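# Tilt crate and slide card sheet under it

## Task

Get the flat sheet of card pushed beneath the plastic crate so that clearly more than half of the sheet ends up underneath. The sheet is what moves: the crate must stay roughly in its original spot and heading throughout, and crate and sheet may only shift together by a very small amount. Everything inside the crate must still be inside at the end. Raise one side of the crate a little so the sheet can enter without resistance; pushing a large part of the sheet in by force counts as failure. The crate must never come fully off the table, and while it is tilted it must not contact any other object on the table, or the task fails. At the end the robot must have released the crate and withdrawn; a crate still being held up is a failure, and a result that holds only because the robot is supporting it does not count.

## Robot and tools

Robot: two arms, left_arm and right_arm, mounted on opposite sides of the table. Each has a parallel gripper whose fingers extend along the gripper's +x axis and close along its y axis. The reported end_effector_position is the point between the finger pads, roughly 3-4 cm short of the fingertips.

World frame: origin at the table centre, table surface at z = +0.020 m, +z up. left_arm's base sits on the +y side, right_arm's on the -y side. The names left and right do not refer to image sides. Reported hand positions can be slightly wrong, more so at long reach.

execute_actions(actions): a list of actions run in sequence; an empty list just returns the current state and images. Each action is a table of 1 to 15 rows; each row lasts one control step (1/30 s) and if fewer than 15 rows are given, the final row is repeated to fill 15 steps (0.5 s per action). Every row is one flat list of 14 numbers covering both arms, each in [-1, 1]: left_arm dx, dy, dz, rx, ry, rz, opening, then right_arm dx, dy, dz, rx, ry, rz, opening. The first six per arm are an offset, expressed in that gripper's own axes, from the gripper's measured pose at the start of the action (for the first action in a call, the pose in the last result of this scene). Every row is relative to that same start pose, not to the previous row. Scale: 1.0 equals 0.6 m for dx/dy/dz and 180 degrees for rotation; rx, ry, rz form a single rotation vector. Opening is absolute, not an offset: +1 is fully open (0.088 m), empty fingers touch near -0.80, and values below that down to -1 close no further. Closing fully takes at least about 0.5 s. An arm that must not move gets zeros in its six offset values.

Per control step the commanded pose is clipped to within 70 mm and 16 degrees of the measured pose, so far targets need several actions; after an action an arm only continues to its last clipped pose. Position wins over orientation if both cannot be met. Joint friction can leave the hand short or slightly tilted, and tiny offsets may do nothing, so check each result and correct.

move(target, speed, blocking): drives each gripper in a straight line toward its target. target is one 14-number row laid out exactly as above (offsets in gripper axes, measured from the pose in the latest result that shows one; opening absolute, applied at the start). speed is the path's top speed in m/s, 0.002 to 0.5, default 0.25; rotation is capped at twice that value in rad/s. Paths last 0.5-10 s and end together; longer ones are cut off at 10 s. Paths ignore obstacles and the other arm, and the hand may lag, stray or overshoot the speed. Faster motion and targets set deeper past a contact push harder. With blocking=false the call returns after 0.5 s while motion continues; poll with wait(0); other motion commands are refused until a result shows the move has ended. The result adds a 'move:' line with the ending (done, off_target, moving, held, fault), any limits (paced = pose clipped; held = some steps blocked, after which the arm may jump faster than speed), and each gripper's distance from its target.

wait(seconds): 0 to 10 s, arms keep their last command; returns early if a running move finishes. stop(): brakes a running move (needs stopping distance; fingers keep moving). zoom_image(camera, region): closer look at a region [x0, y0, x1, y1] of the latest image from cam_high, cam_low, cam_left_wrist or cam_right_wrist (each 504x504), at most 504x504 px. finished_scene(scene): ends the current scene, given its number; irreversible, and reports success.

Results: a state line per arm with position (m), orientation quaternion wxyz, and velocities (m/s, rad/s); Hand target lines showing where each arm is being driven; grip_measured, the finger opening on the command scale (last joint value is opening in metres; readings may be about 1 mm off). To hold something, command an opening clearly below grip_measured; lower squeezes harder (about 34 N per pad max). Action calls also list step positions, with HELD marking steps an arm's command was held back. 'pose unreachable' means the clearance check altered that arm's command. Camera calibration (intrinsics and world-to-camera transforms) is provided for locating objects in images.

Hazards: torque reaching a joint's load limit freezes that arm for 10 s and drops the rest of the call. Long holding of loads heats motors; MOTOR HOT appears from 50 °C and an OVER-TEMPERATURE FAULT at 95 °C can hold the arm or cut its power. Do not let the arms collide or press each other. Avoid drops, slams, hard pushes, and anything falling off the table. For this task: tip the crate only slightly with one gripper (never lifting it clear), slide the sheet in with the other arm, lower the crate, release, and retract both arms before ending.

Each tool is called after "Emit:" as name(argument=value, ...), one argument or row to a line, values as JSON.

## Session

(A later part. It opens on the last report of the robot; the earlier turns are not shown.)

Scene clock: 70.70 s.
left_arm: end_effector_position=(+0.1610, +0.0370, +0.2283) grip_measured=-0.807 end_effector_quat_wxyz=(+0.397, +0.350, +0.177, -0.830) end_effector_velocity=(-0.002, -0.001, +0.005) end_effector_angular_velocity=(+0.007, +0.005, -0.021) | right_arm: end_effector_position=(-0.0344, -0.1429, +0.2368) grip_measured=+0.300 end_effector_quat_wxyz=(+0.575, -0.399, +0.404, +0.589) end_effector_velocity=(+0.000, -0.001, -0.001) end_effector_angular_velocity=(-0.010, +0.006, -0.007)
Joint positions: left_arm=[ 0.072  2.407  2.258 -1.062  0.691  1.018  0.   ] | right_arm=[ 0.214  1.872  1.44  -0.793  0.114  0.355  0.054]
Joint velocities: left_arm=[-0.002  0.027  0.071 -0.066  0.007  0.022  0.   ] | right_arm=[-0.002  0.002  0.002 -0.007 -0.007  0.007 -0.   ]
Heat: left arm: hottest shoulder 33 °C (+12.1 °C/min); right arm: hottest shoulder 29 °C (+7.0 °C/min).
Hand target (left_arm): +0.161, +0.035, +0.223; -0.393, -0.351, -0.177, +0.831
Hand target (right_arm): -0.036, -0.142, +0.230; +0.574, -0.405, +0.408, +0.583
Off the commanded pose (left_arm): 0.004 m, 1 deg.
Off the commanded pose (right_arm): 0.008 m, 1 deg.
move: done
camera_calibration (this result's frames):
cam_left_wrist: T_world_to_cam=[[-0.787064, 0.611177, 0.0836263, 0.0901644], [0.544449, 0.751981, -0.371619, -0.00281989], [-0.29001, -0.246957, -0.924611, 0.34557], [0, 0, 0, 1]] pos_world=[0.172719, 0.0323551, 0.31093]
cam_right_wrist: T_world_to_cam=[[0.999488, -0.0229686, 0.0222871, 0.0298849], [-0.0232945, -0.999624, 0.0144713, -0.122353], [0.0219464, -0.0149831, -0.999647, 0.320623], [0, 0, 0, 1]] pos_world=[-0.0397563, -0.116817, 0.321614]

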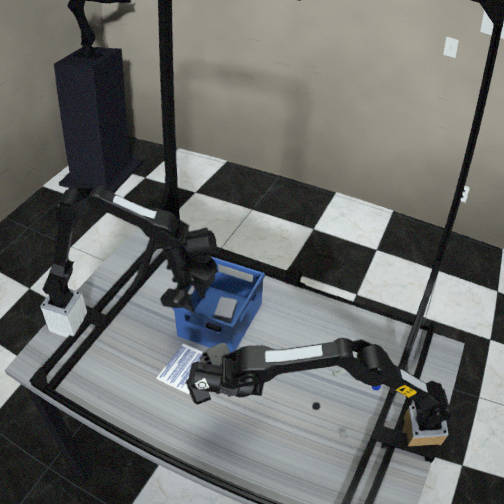

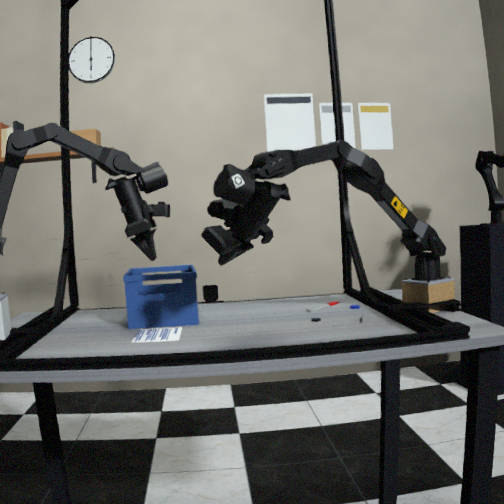

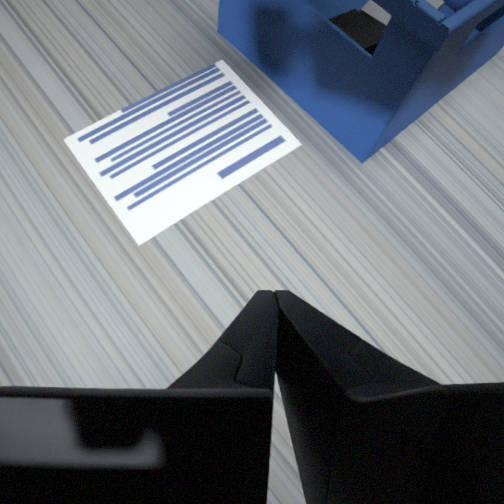

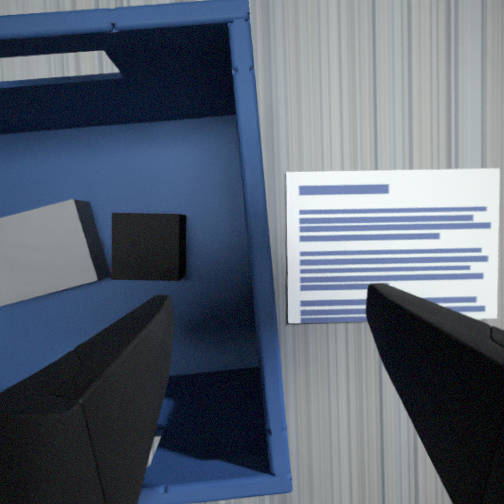

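Emit:
move(
  target=[0.243,0.077,-0.028,-0.081,-0.062,0.103,-1,0.105,0.004,-0.01,-0.026,0,0.008,0.3],
  speed=0.12,
)

Scene clock: 80.20 s.
left_arm: end_effector_position=(+0.1407, -0.0606, +0.1238) grip_measured=-0.807 end_effector_quat_wxyz=(+0.584, +0.237, +0.171, -0.758) end_effector_velocity=(-0.000, -0.001, +0.001) end_effector_angular_velocity=(-0.001, +0.011, +0.016) | right_arm: end_effector_position=(-0.0408, -0.1228, +0.1886) grip_measured=+0.300 end_effector_quat_wxyz=(+0.556, -0.405, +0.379, +0.619) end_effector_velocity=(+0.004, -0.004, -0.001) end_effector_angular_velocity=(-0.018, -0.017, +0.002)
Joint positions: left_arm=[-0.073  2.538  1.891 -0.034  0.48   0.378  0.   ] | right_arm=[ 0.202  1.973  1.368 -0.58   0.088  0.263  0.054]
Joint velocities: left_arm=[-0.002 -0.002 -0.002  0.007 -0.007 -0.022  0.   ] | right_arm=[-0.002 -0.002 -0.002 -0.022  0.007 -0.007 -0.   ]
Heat: left arm: hottest shoulder 33 °C (+12.2 °C/min); right arm: hottest shoulder 29 °C (+6.1 °C/min).
Hand target (left_arm): +0.140, -0.059, +0.111; +0.582, +0.238, +0.183, -0.756
Hand target (right_arm): -0.038, -0.126, +0.176; +0.551, -0.417, +0.385, +0.612
Off the commanded pose (left_arm): 0.013 m, 1 deg.
Off the commanded pose (right_arm): 0.014 m, 2 deg.
move: off_target (left_arm, right_arm)
camera_calibration (this result's frames):
cam_left_wrist: T_world_to_cam=[[-0.963056, 0.263975, 0.0532887, 0.150019], [0.189888, 0.805956, -0.560694, 0.119396], [-0.190957, -0.529861, -0.826307, 0.175681], [0, 0, 0, 1]] pos_world=[0.155352, -0.0427427, 0.204117]
cam_right_wrist: T_world_to_cam=[[0.998124, 0.0583665, 0.0184639, 0.0485318], [0.0586882, -0.998125, -0.0173935, -0.0921057], [0.0174141, 0.0184445, -0.999678, 0.276759], [0, 0, 0, 1]] pos_world=[-0.0478548, -0.0998703, 0.274172]

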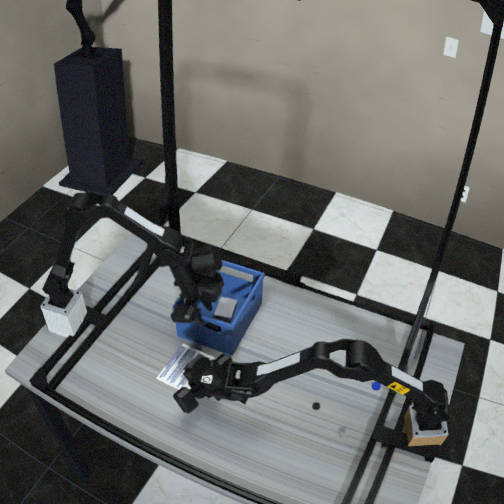

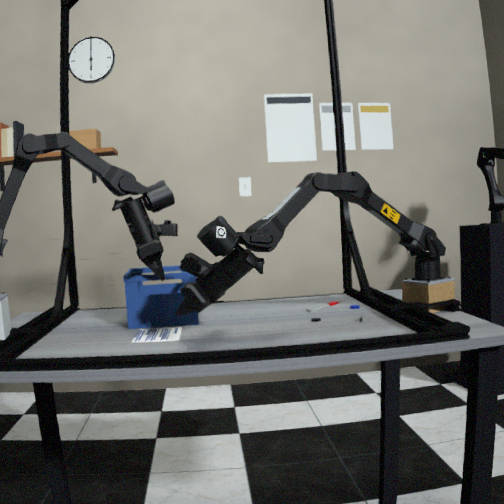

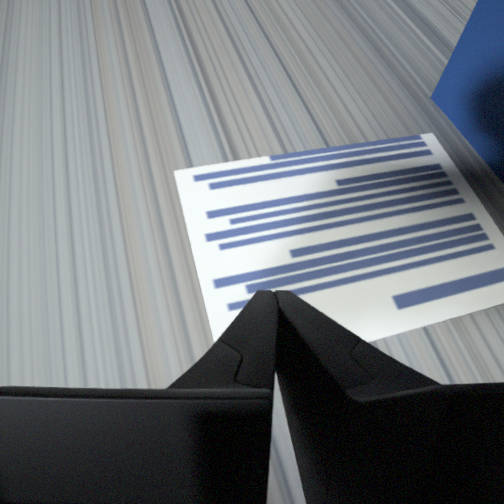

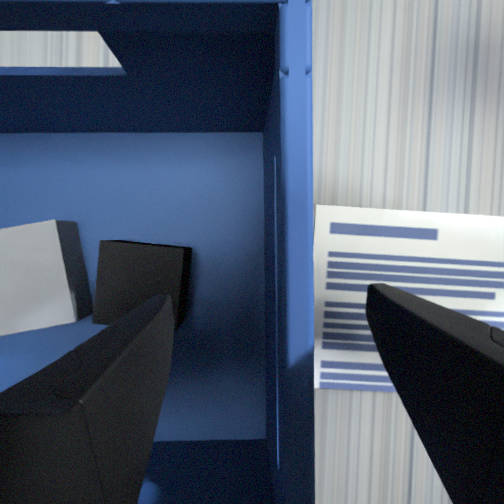

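Emit:
move(
  target=[0,0,0,0,0,0,-1,0.035,-0.016,-0.014,0,0,0,0.3],
  speed=0.04,
)

Emit:
move(
  target=[0,0,0,0,0,0,-1,0,0,0,0,0,0,-1],
)

Emit:
move(
  target=[0,0,0,0,0,0,-1,-0.056,0.022,-0.004,0.007,0,-0.039,-1],
  speed=0.02,
)

Emit:
zoom_image(
  camera="cam_low",
  region=[80, 200, 240, 360],
)

Scene clock: 85.30 s.
left_arm: end_effector_position=(+0.1407, -0.0605, +0.1228) grip_measured=-0.807 end_effector_quat_wxyz=(+0.584, +0.237, +0.172, -0.757) end_effector_velocity=(-0.001, +0.001, -0.004) end_effector_angular_velocity=(+0.015, +0.006, +0.007) | right_arm: end_effector_position=(-0.0343, -0.1178, +0.1785) grip_measured=+0.300 end_effector_quat_wxyz=(+0.561, -0.393, +0.374, +0.626) end_effector_velocity=(+0.002, +0.000, +0.001) end_effector_angular_velocity=(+0.010, -0.007, +0.001)
Joint positions: left_arm=[-0.073  2.54   1.89  -0.033  0.479  0.377  0.   ] | right_arm=[ 0.182  1.978  1.32  -0.495  0.081  0.248  0.054]
Joint velocities: left_arm=[-0.002  0.002 -0.002 -0.007 -0.007 -0.007  0.   ] | right_arm=[-0.002 -0.007 -0.007  0.007  0.007 -0.007 -0.   ]
Heat: left arm: hottest shoulder 34 °C (+12.1 °C/min); right arm: hottest shoulder 29 °C (+6.1 °C/min).
Hand target (left_arm): +0.141, -0.061, +0.124; +0.583, +0.237, +0.172, -0.758
Hand target (right_arm): -0.032, -0.122, +0.166; +0.556, -0.405, +0.380, +0.619
Off the commanded pose (left_arm): 0.001 m, 0 deg.
Off the commanded pose (right_arm): 0.014 m, 2 deg.
move: off_target (right_arm)
camera_calibration (this result's frames):
cam_left_wrist: T_world_to_cam=[[-0.963199, 0.263188, 0.0545894, 0.149851], [0.188806, 0.807032, -0.55951, 0.118774], [-0.191312, -0.528612, -0.827024, 0.175122], [0, 0, 0, 1]] pos_world=[0.155414, -0.042722, 0.203105]
cam_right_wrist: T_world_to_cam=[[0.998448, 0.0548567, 0.00960385, 0.04309], [0.0552508, -0.997356, -0.0472006, -0.0824383], [0.00698919, 0.0476579, -0.998839, 0.269433], [0, 0, 0, 1]] pos_world=[-0.0403515, -0.0974247, 0.264815]

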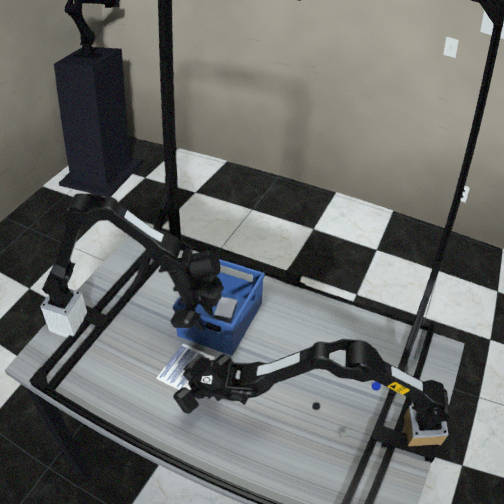

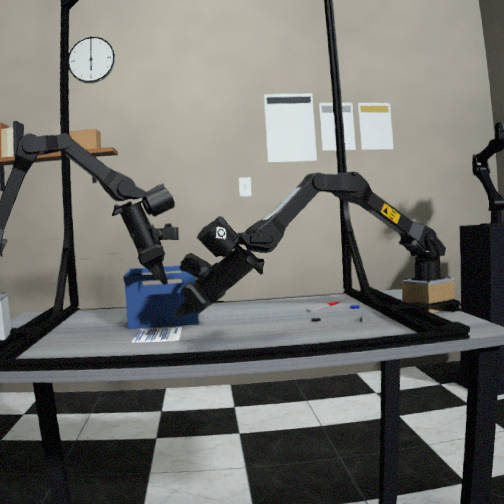

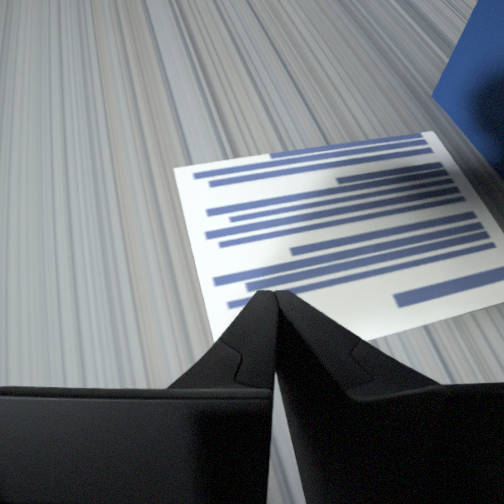

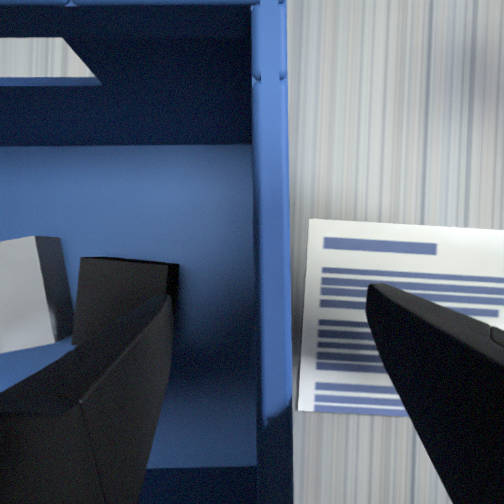

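Scene clock: 85.80 s.
left_arm: end_effector_position=(+0.1407, -0.0605, +0.1228) grip_measured=-0.807 end_effector_quat_wxyz=(+0.584, +0.237, +0.172, -0.757) end_effector_velocity=(-0.002, +0.003, -0.006) end_effector_angular_velocity=(+0.031, +0.022, +0.016) | right_arm: end_effector_position=(-0.0348, -0.1175, +0.1787) grip_measured=-0.618 end_effector_quat_wxyz=(+0.563, -0.389, +0.377, +0.624) end_effector_velocity=(+0.001, -0.002, -0.000) end_effector_angular_velocity=(-0.009, +0.001, +0.007)
Joint positions: left_arm=[-0.073  2.54   1.89  -0.033  0.479  0.377  0.   ] | right_arm=[ 0.182  1.978  1.32  -0.492  0.081  0.26   0.009]
Joint velocities: left_arm=[-0.002  0.002 -0.002 -0.022 -0.007 -0.022  0.   ] | right_arm=[-0.002 -0.002 -0.002 -0.007 -0.007 -0.007 -0.   ]
Heat: left arm: hottest shoulder 34 °C (+12.0 °C/min); right arm: hottest shoulder 29 °C (+6.0 °C/min).
Hand target (left_arm): +0.141, -0.060, +0.123; +0.584, +0.237, +0.172, -0.757
Hand target (right_arm): -0.034, -0.118, +0.178; +0.561, -0.393, +0.374, +0.626
Off the commanded pose (left_arm): 0.000 m, 0 deg.
Off the commanded pose (right_arm): 0.001 m, 1 deg.
move: done
camera_calibration (this result's frames):
cam_left_wrist: T_world_to_cam=[[-0.963199, 0.263188, 0.0545894, 0.149851], [0.188806, 0.807032, -0.55951, 0.118774], [-0.191312, -0.528612, -0.827024, 0.175122], [0, 0, 0, 1]] pos_world=[0.155414, -0.042722, 0.203105]
cam_right_wrist: T_world_to_cam=[[0.998996, 0.0446662, 0.00356838, 0.0435027], [0.0447872, -0.997806, -0.0487576, -0.0822376], [0.00138273, 0.0488685, -0.998804, 0.269562], [0, 0, 0, 1]] pos_world=[-0.0401486, -0.0971733, 0.265074]

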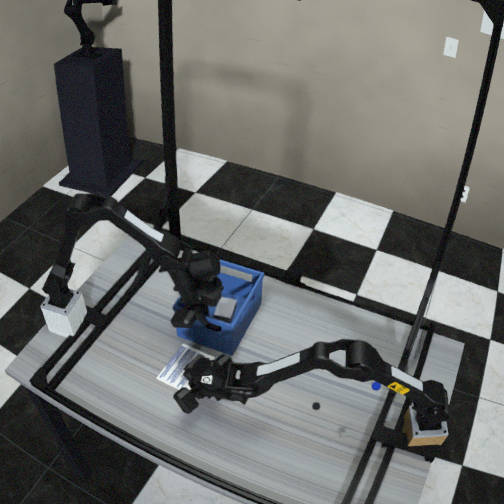

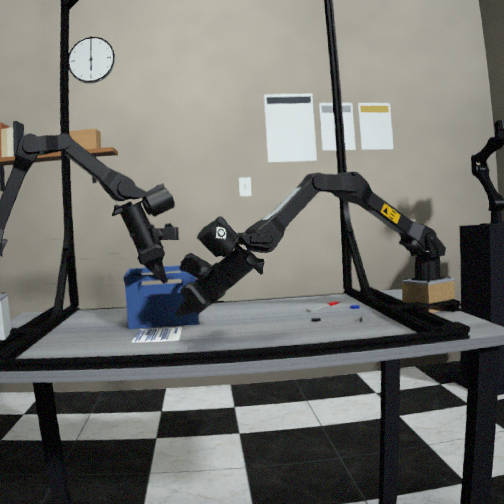

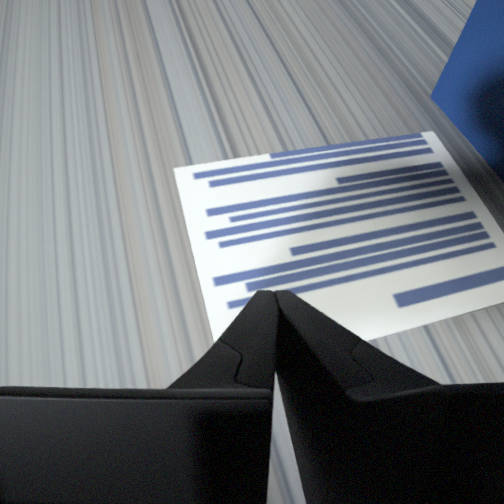

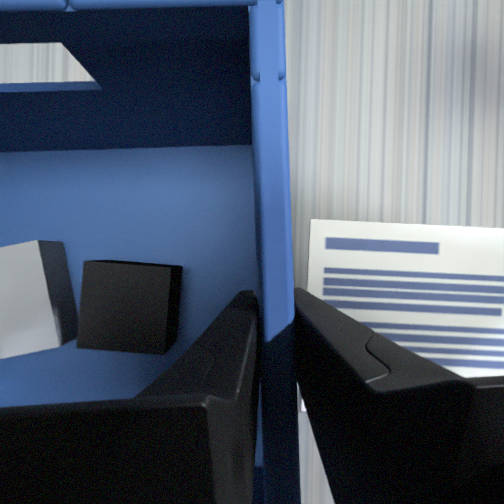

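Scene clock: 89.13 s.
left_arm: end_effector_position=(+0.1407, -0.0605, +0.1228) grip_measured=-0.807 end_effector_quat_wxyz=(+0.584, +0.237, +0.172, -0.757) end_effector_velocity=(-0.002, +0.002, -0.004) end_effector_angular_velocity=(+0.027, +0.000, +0.014) | right_arm: end_effector_position=(-0.0424, -0.1382, +0.1902) grip_measured=-0.617 end_effector_quat_wxyz=(+0.599, -0.417, +0.372, +0.573) end_effector_velocity=(-0.000, -0.004, -0.000) end_effector_angular_velocity=(-0.018, +0.002, -0.002)
Joint positions: left_arm=[-0.073  2.54   1.89  -0.033  0.479  0.377  0.   ] | right_arm=[ 0.264  1.961  1.364 -0.646  0.22   0.377  0.009]
Joint velocities: left_arm=[-0.007 -0.002 -0.002 -0.022 -0.022 -0.007  0.   ] | right_arm=[ 0.002 -0.002  0.002 -0.022 -0.007  0.007 -0.   ]
Heat: left arm: hottest shoulder 34 °C (+12.2 °C/min); right arm: hottest shoulder 30 °C (+6.1 °C/min).
Hand target (left_arm): +0.141, -0.060, +0.123; +0.584, +0.237, +0.172, -0.757
Hand target (right_arm): -0.045, -0.135, +0.209; +0.604, -0.404, +0.360, +0.585
Off the commanded pose (left_arm): 0.000 m, 0 deg.
Off the commanded pose (right_arm): 0.019 m, 2 deg.
move: off_target (right_arm)
camera_calibration (this result's frames):
cam_left_wrist: T_world_to_cam=[[-0.963199, 0.263188, 0.0545894, 0.149851], [0.188806, 0.807032, -0.55951, 0.118774], [-0.191312, -0.528612, -0.827024, 0.175122], [0, 0, 0, 1]] pos_world=[0.155414, -0.042722, 0.203105]
cam_right_wrist: T_world_to_cam=[[0.993314, -0.0299763, 0.111482, 0.0208798], [-0.0288426, -0.999515, -0.0117688, -0.112363], [0.111781, 0.00847465, -0.993697, 0.280249], [0, 0, 0, 1]] pos_world=[-0.0553074, -0.114058, 0.274832]

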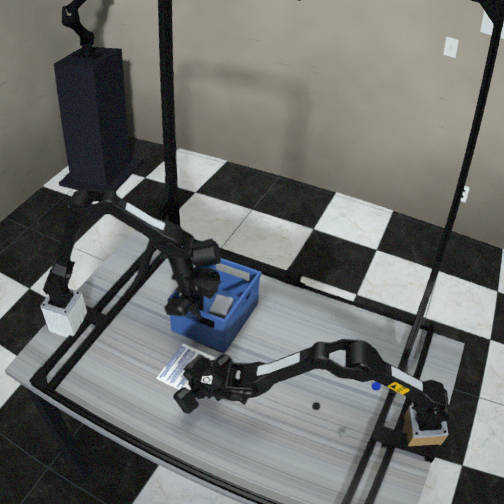

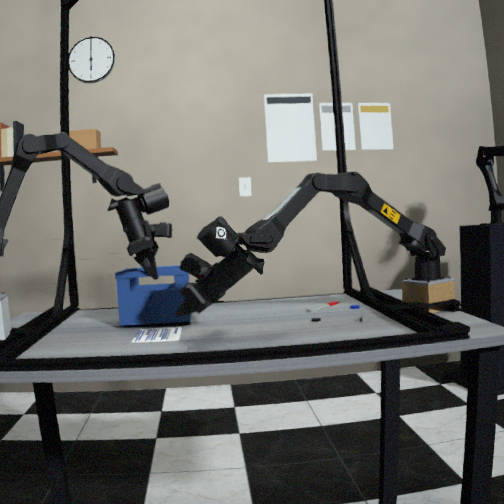

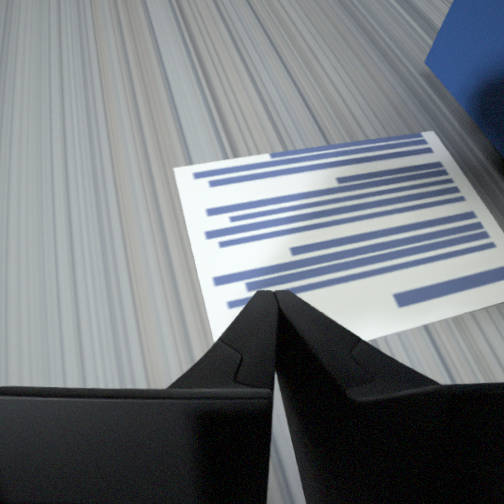

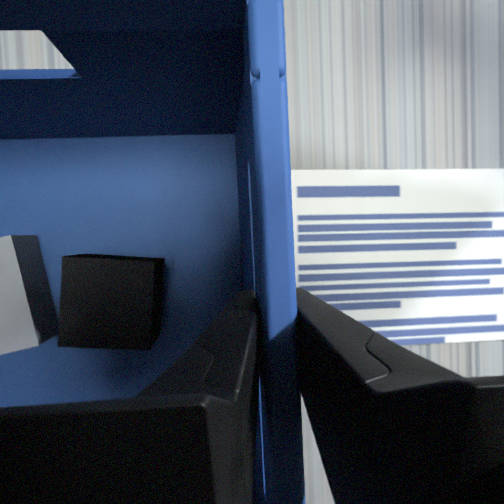

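Region (80, 200, 240, 360) of cam_low's 504x504 image, scaled by 3.150, with more detail than that image has.

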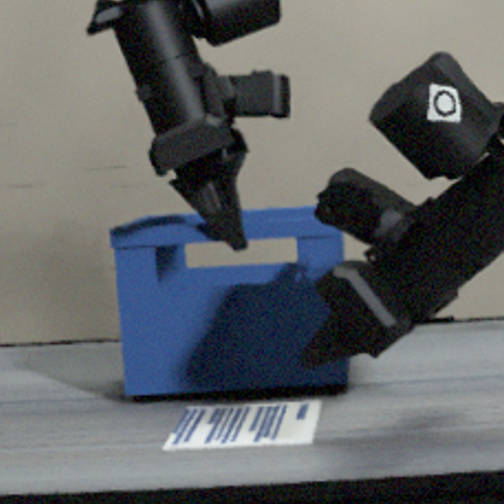

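Emit:
move(
  target=[0.1,0.02,-0.033,0,0,0,-1,-0.047,0.005,0.024,0,-0.01,0,-1],
  speed=0.04,
)

Emit:
zoom_image(
  camera="cam_low",
  region=[80, 200, 240, 360],
)

Scene clock: 94.80 s.
left_arm: end_effector_position=(+0.1436, -0.0991, +0.0794) grip_measured=-0.807 end_effector_quat_wxyz=(+0.584, +0.237, +0.168, -0.758) end_effector_velocity=(-0.002, -0.006, +0.010) end_effector_angular_velocity=(-0.018, -0.005, +0.002) | right_arm: end_effector_position=(-0.0450, -0.1415, +0.1994) grip_measured=-0.620 end_effector_quat_wxyz=(+0.597, -0.428, +0.374, +0.566) end_effector_velocity=(+0.006, -0.002, +0.001) end_effector_angular_velocity=(-0.007, -0.029, -0.002)
Joint positions: left_arm=[-0.091  2.794  2.208 -0.085  0.465  0.368  0.   ] | right_arm=[ 0.275  1.96   1.408 -0.719  0.226  0.387  0.009]
Joint velocities: left_arm=[-0.007  0.002  0.032 -0.007 -0.007 -0.007  0.   ] | right_arm=[-0.002 -0.002  0.002 -0.022  0.022 -0.007 -0.   ]
Heat: left arm: hottest shoulder 35 °C (+12.0 °C/min); right arm: hottest shoulder 32 °C (+8.0 °C/min).
Hand target (left_arm): +0.143, -0.100, +0.073; +0.584, +0.236, +0.172, -0.757
Hand target (right_arm): -0.047, -0.136, +0.221; +0.605, -0.408, +0.363, +0.580
Off the commanded pose (left_arm): 0.007 m, 0 deg.
Off the commanded pose (right_arm): 0.023 m, 3 deg.
move: off_target (right_arm)
camera_calibration (this result's frames):
cam_left_wrist: T_world_to_cam=[[-0.962966, 0.265271, 0.0482412, 0.165904], [0.192979, 0.803063, -0.563781, 0.124434], [-0.188296, -0.533593, -0.824514, 0.118273], [0, 0, 0, 1]] pos_world=[0.158017, -0.0808279, 0.159668]
cam_right_wrist: T_world_to_cam=[[0.991647, -0.0271215, 0.126099, 0.0197343], [-0.0286168, -0.99954, 0.0100617, -0.120003], [0.125768, -0.0135862, -0.991967, 0.286809], [0, 0, 0, 1]] pos_world=[-0.0590749, -0.115516, 0.283223]

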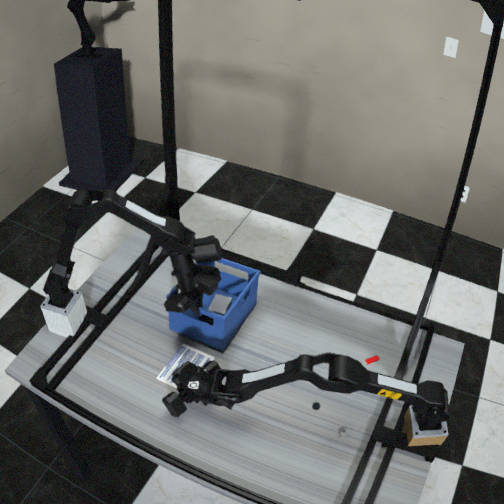

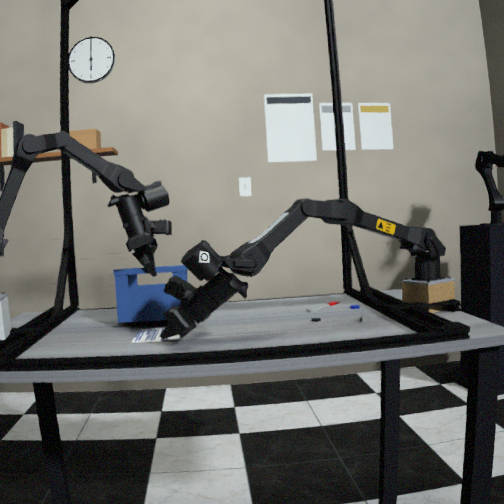

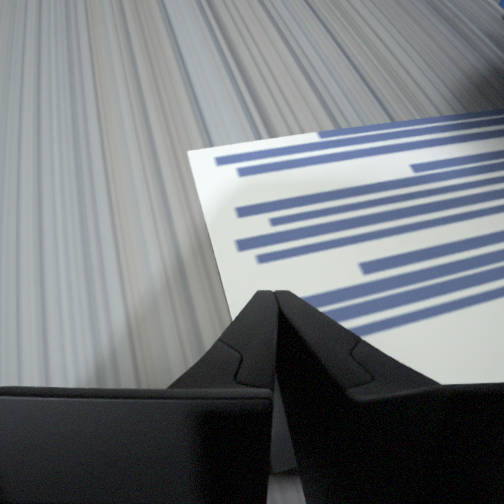

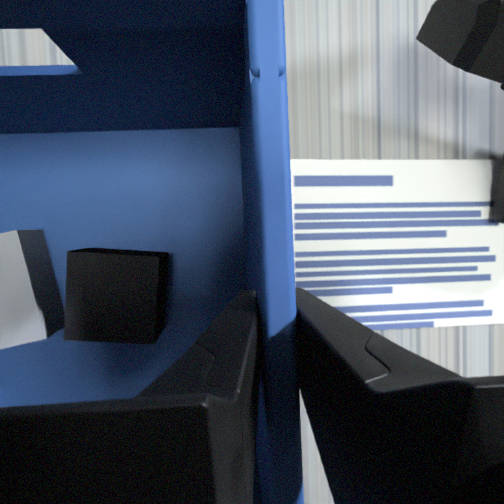

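Region (80, 200, 240, 360) of cam_low's 504x504 image, scaled by 3.150, with more detail than that image has.

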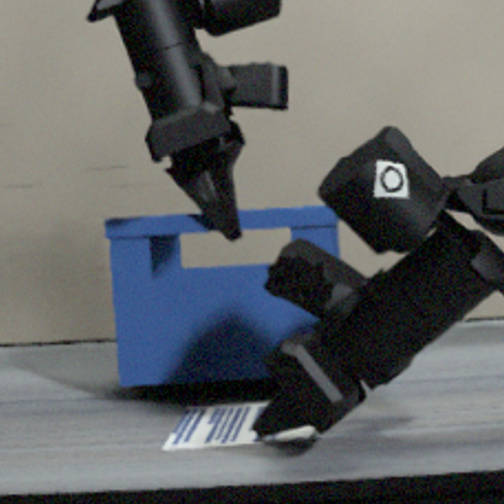

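Emit:
move(
  target=[0.047,-0.113,-0.017,0,0,0,-1,-0.028,0,0.016,0,-0.01,0,-1],
  speed=0.04,
)

Scene clock: 100.23 s.
left_arm: end_effector_position=(+0.0831, -0.1063, +0.0682) grip_measured=-0.807 end_effector_quat_wxyz=(+0.592, +0.228, +0.150, -0.758) end_effector_velocity=(-0.001, +0.001, +0.000) end_effector_angular_velocity=(+0.009, +0.004, +0.007) | right_arm: end_effector_position=(-0.0451, -0.1435, +0.2014) grip_measured=-0.622 end_effector_quat_wxyz=(+0.596, -0.431, +0.377, +0.563) end_effector_velocity=(-0.001, -0.003, -0.000) end_effector_angular_velocity=(-0.009, +0.006, -0.002)
Joint positions: left_arm=[-0.202  2.758  2.048  0.114  0.371  0.292  0.   ] | right_arm=[ 0.277  1.959  1.418 -0.742  0.226  0.392  0.009]
Joint velocities: left_arm=[-0.002 -0.007 -0.007 -0.007 -0.007 -0.007  0.   ] | right_arm=[ 0.002 -0.002 -0.002 -0.007 -0.007  0.007 -0.   ]
Heat: left arm: hottest shoulder 36 °C (+12.2 °C/min); right arm: hottest shoulder 34 °C (+10.1 °C/min).
Hand target (left_arm): +0.074, -0.099, +0.054; +0.584, +0.236, +0.168, -0.758
Hand target (right_arm): -0.046, -0.139, +0.218; +0.603, -0.419, +0.365, +0.573
Off the commanded pose (left_arm): 0.019 m, 2 deg.
Off the commanded pose (right_arm): 0.018 m, 2 deg.
move: off_target (left_arm, right_arm)
camera_calibration (this result's frames):
cam_left_wrist: T_world_to_cam=[[-0.965148, 0.260369, 0.0263954, 0.11121], [0.19424, 0.780284, -0.594498, 0.135133], [-0.175385, -0.568651, -0.803664, 0.0875716], [0, 0, 0, 1]] pos_world=[0.0964449, -0.0846002, 0.147779]
cam_right_wrist: T_world_to_cam=[[0.991167, -0.0288401, 0.129446, 0.0186281], [-0.0317111, -0.999293, 0.0201723, -0.124113], [0.128772, -0.024099, -0.991381, 0.287297], [0, 0, 0, 1]] pos_world=[-0.0593952, -0.116564, 0.284913]

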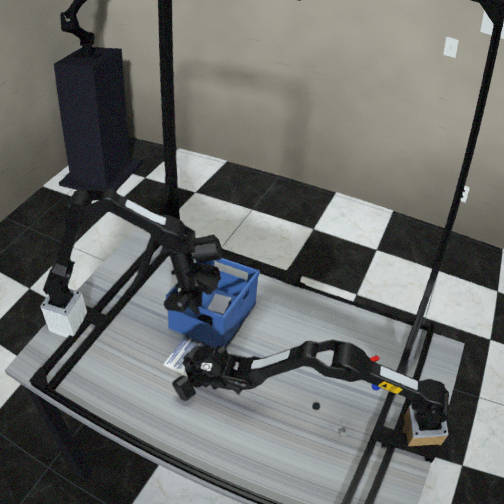

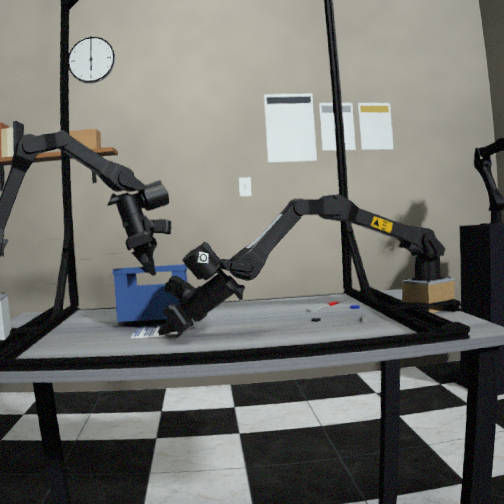

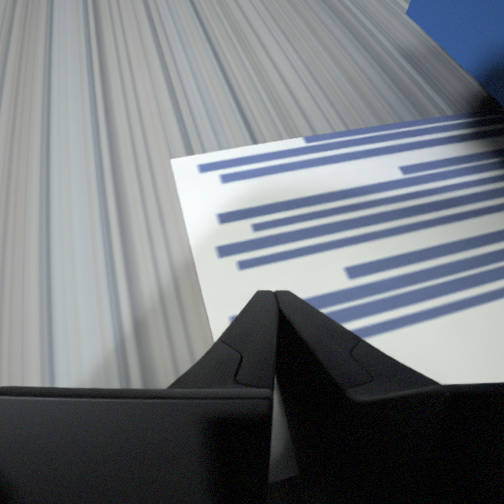

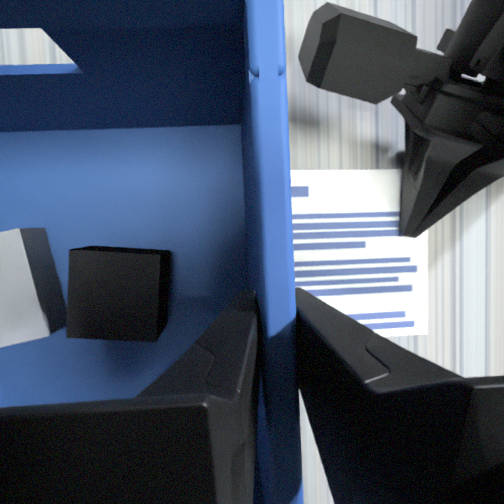

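Emit:
execute_actions(
  actions=[
    [[0.012,0,-0.02,0.04,0,0,-0.8,-0.026,0,0.014,0,-0.01,0,-1]],
    [[0.012,0,-0.02,0,0,0,-0.4,-0.026,0,0.014,0,-0.01,0,-1]],
    [[0.012,0,-0.02,0,0,0,0.1,-0.026,0,0.014,0,-0.01,0,-1]],
    [[0.012,0,-0.02,0,0,0,0.6,-0.026,0,0.014,0,-0.01,0,-1]],
    [[0.012,0,-0.02,0,0,0,1,-0.026,0,0.014,0,-0.01,0,-1]],
  ],
)

Scene clock: 108.37 s.
left_arm: end_effector_position=(+0.0965, -0.1175, +0.0793) grip_measured=+0.983 end_effector_quat_wxyz=(+0.597, +0.239, +0.060, -0.764) end_effector_velocity=(+0.004, +0.002, -0.004) end_effector_angular_velocity=(+0.025, +0.001, +0.025) | right_arm: end_effector_position=(-0.0460, -0.1490, +0.2094) grip_measured=-0.623 end_effector_quat_wxyz=(+0.597, -0.445, +0.375, +0.551) end_effector_velocity=(+0.004, -0.002, -0.003) end_effector_angular_velocity=(-0.015, -0.021, +0.016)
Joint positions: left_arm=[-0.185  2.785  2.067  0.229  0.376  0.41   0.087] | right_arm=[ 0.292  1.959  1.457 -0.817  0.245  0.405  0.008]
Joint velocities: left_arm=[ 0.002 -0.002 -0.002 -0.022 -0.022 -0.007  0.002] | right_arm=[-0.002  0.002 -0.007 -0.007  0.007 -0.022  0.   ]
Heat: left arm: hottest shoulder 37 °C (+12.1 °C/min); right arm: hottest shoulder 36 °C (+10.1 °C/min).
Hand target (left_arm): +0.095, -0.116, +0.064; +0.593, +0.244, +0.068, -0.765
Hand target (right_arm): -0.047, -0.145, +0.225; +0.603, -0.434, +0.367, +0.560
Off the commanded pose (left_arm): 0.016 m, 1 deg.
Off the commanded pose (right_arm): 0.016 m, 2 deg.
Step readings (end_effector_position; steps 1 to 15: 1st action; 16 to 30: 2nd action; 31 to 45: 3rd action; 46 to 60: 4th action; 61 to 75: 5th action):
0: left_arm (+0.0827, -0.1063, +0.0689) | right_arm (-0.0452, -0.1437, +0.2016)
1: left_arm (+0.0826, -0.1066, +0.0692) | right_arm (-0.0452, -0.1437, +0.2017)
2: left_arm (+0.0826, -0.1075, +0.0706) | right_arm (-0.0452, -0.1438, +0.2019)
4: left_arm (+0.0826, -0.1083, +0.0720) | right_arm (-0.0452, -0.1443, +0.2022)
8: left_arm (+0.0828, -0.1091, +0.0732) | right_arm (-0.0449, -0.1446, +0.2025)
15: left_arm (+0.0828, -0.1093, +0.0730) | right_arm (-0.0449, -0.1449, +0.2025)
16: left_arm (+0.0829, -0.1096, +0.0733) | right_arm (-0.0449, -0.1449, +0.2027)
17: left_arm (+0.0833, -0.1101, +0.0736) | right_arm (-0.0450, -0.1451, +0.2031)
19: left_arm (+0.0841, -0.1105, +0.0737) | right_arm (-0.0449, -0.1457, +0.2034)
23: left_arm (+0.0857, -0.1108, +0.0739) | right_arm (-0.0449, -0.1458, +0.2038)
30: left_arm (+0.0860, -0.1110, +0.0742) | right_arm (-0.0450, -0.1461, +0.2039)
31: left_arm (+0.0860, -0.1112, +0.0743) | right_arm (-0.0450, -0.1461, +0.2041)
32: left_arm (+0.0864, -0.1119, +0.0748) | right_arm (-0.0449, -0.1463, +0.2045)
34: left_arm (+0.0873, -0.1124, +0.0750) | right_arm (-0.0451, -0.1467, +0.2049)
38: left_arm (+0.0889, -0.1128, +0.0755) | right_arm (-0.0453, -0.1469, +0.2054)
45: left_arm (+0.0895, -0.1129, +0.0757) | right_arm (-0.0451, -0.1472, +0.2054)
46: left_arm (+0.0895, -0.1132, +0.0757) | right_arm (-0.0453, -0.1472, +0.2058)
47: left_arm (+0.0899, -0.1139, +0.0763) | right_arm (-0.0453, -0.1473, +0.2061)
49: left_arm (+0.0908, -0.1146, +0.0770) | right_arm (-0.0454, -0.1477, +0.2067)
53: left_arm (+0.0927, -0.1149, +0.0773) | right_arm (-0.0455, -0.1480, +0.2071)
60: left_arm (+0.0930, -0.1151, +0.0774) | right_arm (-0.0456, -0.1482, +0.2072)
61: left_arm (+0.0930, -0.1155, +0.0776) | right_arm (-0.0456, -0.1481, +0.2075)
62: left_arm (+0.0934, -0.1162, +0.0782) | right_arm (-0.0457, -0.1482, +0.2081)
64: left_arm (+0.0943, -0.1168, +0.0787) | right_arm (-0.0459, -0.1486, +0.2087)
68: left_arm (+0.0962, -0.1172, +0.0790) | right_arm (-0.0459, -0.1488, +0.2091)
75: end_effector_position above
camera_calibration (this result's frames):
cam_left_wrist: T_world_to_cam=[[-0.946581, 0.296877, -0.125892, 0.141351], [0.303649, 0.689196, -0.65788, 0.131652], [-0.108545, -0.660964, -0.742526, 0.0703272], [0, 0, 0, 1]] pos_world=[0.101458, -0.0862138, 0.156626]
cam_right_wrist: T_world_to_cam=[[0.987001, -0.02833, 0.158198, 0.0122066], [-0.0354378, -0.998477, 0.0422908, -0.134478], [0.156758, -0.0473472, -0.986501, 0.291984], [0, 0, 0, 1]] pos_world=[-0.0625845, -0.120103, 0.291799]

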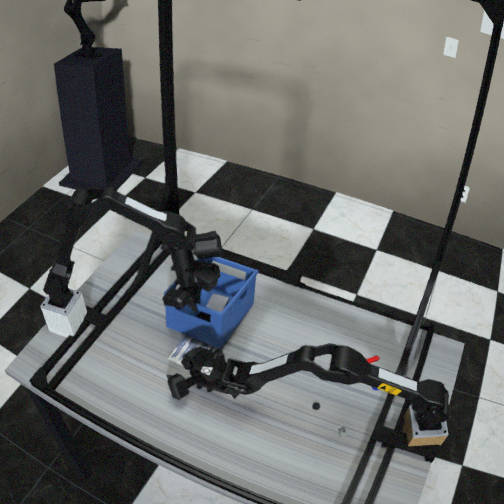

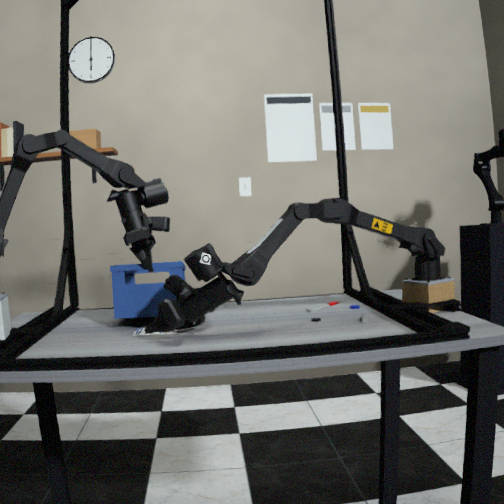

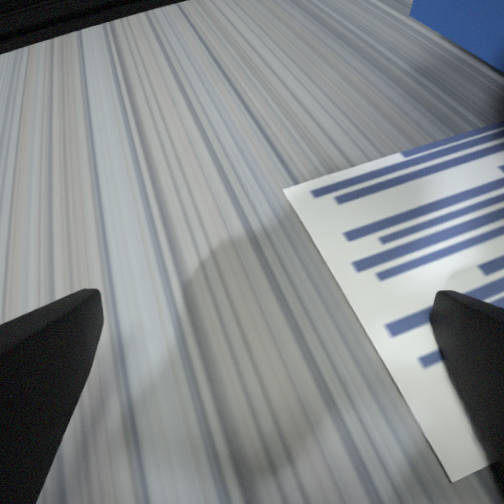

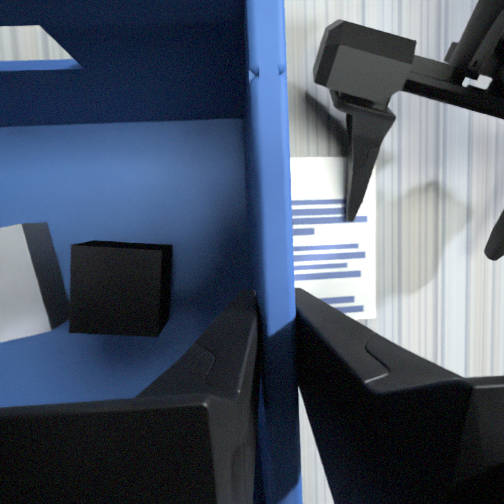

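Emit:
move(
  target=[0,-0.09,-0.003,0.02,0.025,-0.04,1,-0.012,0,0.018,0,-0.015,0,-1],
  speed=0.03,
)

Emit:
zoom_image(
  camera="cam_high",
  region=[130, 240, 300, 410],
)

Scene clock: 114.33 s.
left_arm: end_effector_position=(+0.0541, -0.1085, +0.0767) grip_measured=+0.987 end_effector_quat_wxyz=(+0.547, +0.273, +0.065, -0.788) end_effector_velocity=(-0.003, +0.001, +0.003) end_effector_angular_velocity=(+0.007, +0.023, +0.002) | right_arm: end_effector_position=(-0.0464, -0.1476, +0.2095) grip_measured=-0.623 end_effector_quat_wxyz=(+0.596, -0.445, +0.373, +0.554) end_effector_velocity=(-0.000, +0.001, +0.000) end_effector_angular_velocity=(+0.003, +0.007, +0.006)
Joint positions: left_arm=[-0.239  2.74   2.028  0.135  0.4    0.477  0.087] | right_arm=[ 0.291  1.959  1.457 -0.81   0.244  0.398  0.008]
Joint velocities: left_arm=[-0.002 -0.007 -0.002 -0.007  0.007 -0.022 -0.   ] | right_arm=[-0.002 -0.002 -0.002  0.007 -0.007 -0.007  0.   ]
Heat: left arm: hottest shoulder 38 °C (+11.1 °C/min); right arm: hottest shoulder 37 °C (+10.1 °C/min).
Hand target (left_arm): +0.046, -0.102, +0.067; -0.537, -0.283, -0.074, +0.791
Hand target (right_arm): -0.047, -0.141, +0.220; +0.606, -0.432, +0.362, +0.561
Off the commanded pose (left_arm): 0.014 m, 2 deg.
Off the commanded pose (right_arm): 0.012 m, 2 deg.
move: off_target (left_arm, right_arm)
camera_calibration (this result's frames):
cam_left_wrist: T_world_to_cam=[[-0.905483, 0.404712, -0.127709, 0.10786], [0.395451, 0.695429, -0.599997, 0.127918], [-0.154014, -0.59379, -0.789743, 0.0831624], [0, 0, 0, 1]] pos_world=[0.0598882, -0.083229, 0.156202]
cam_right_wrist: T_world_to_cam=[[0.987403, -0.02353, 0.156468, 0.0136369], [-0.0297891, -0.998842, 0.0377785, -0.131974], [0.155398, -0.0419637, -0.98696, 0.293104], [0, 0, 0, 1]] pos_world=[-0.0629443, -0.1192, 0.292134]

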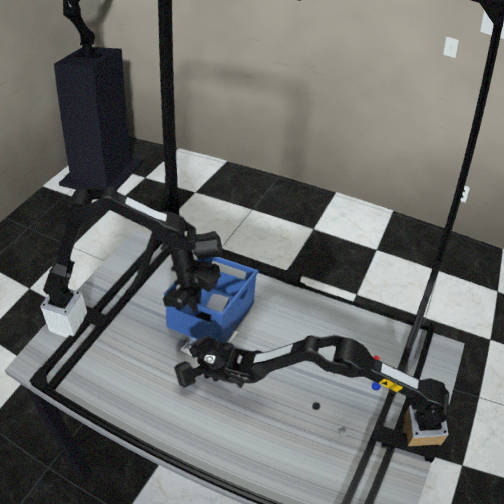

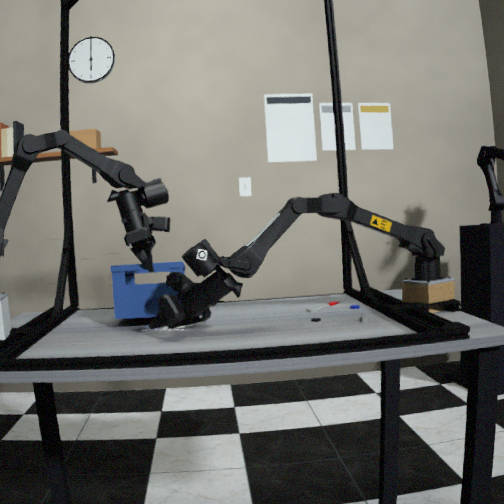

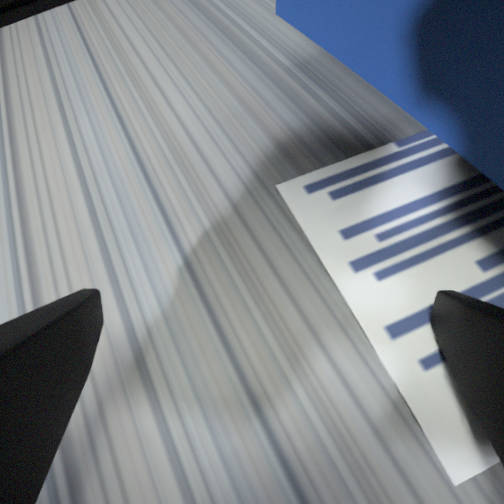

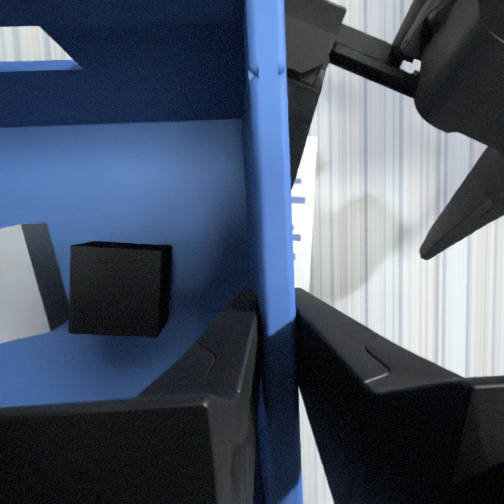

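Region (130, 240, 300, 410) of cam_high's 504x504 image, scaled by 2.965, with more detail than that image has.

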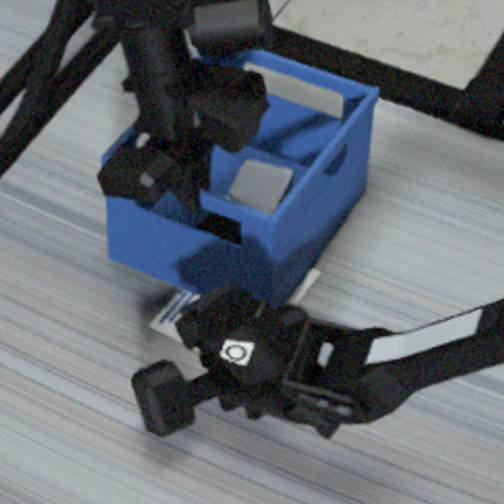

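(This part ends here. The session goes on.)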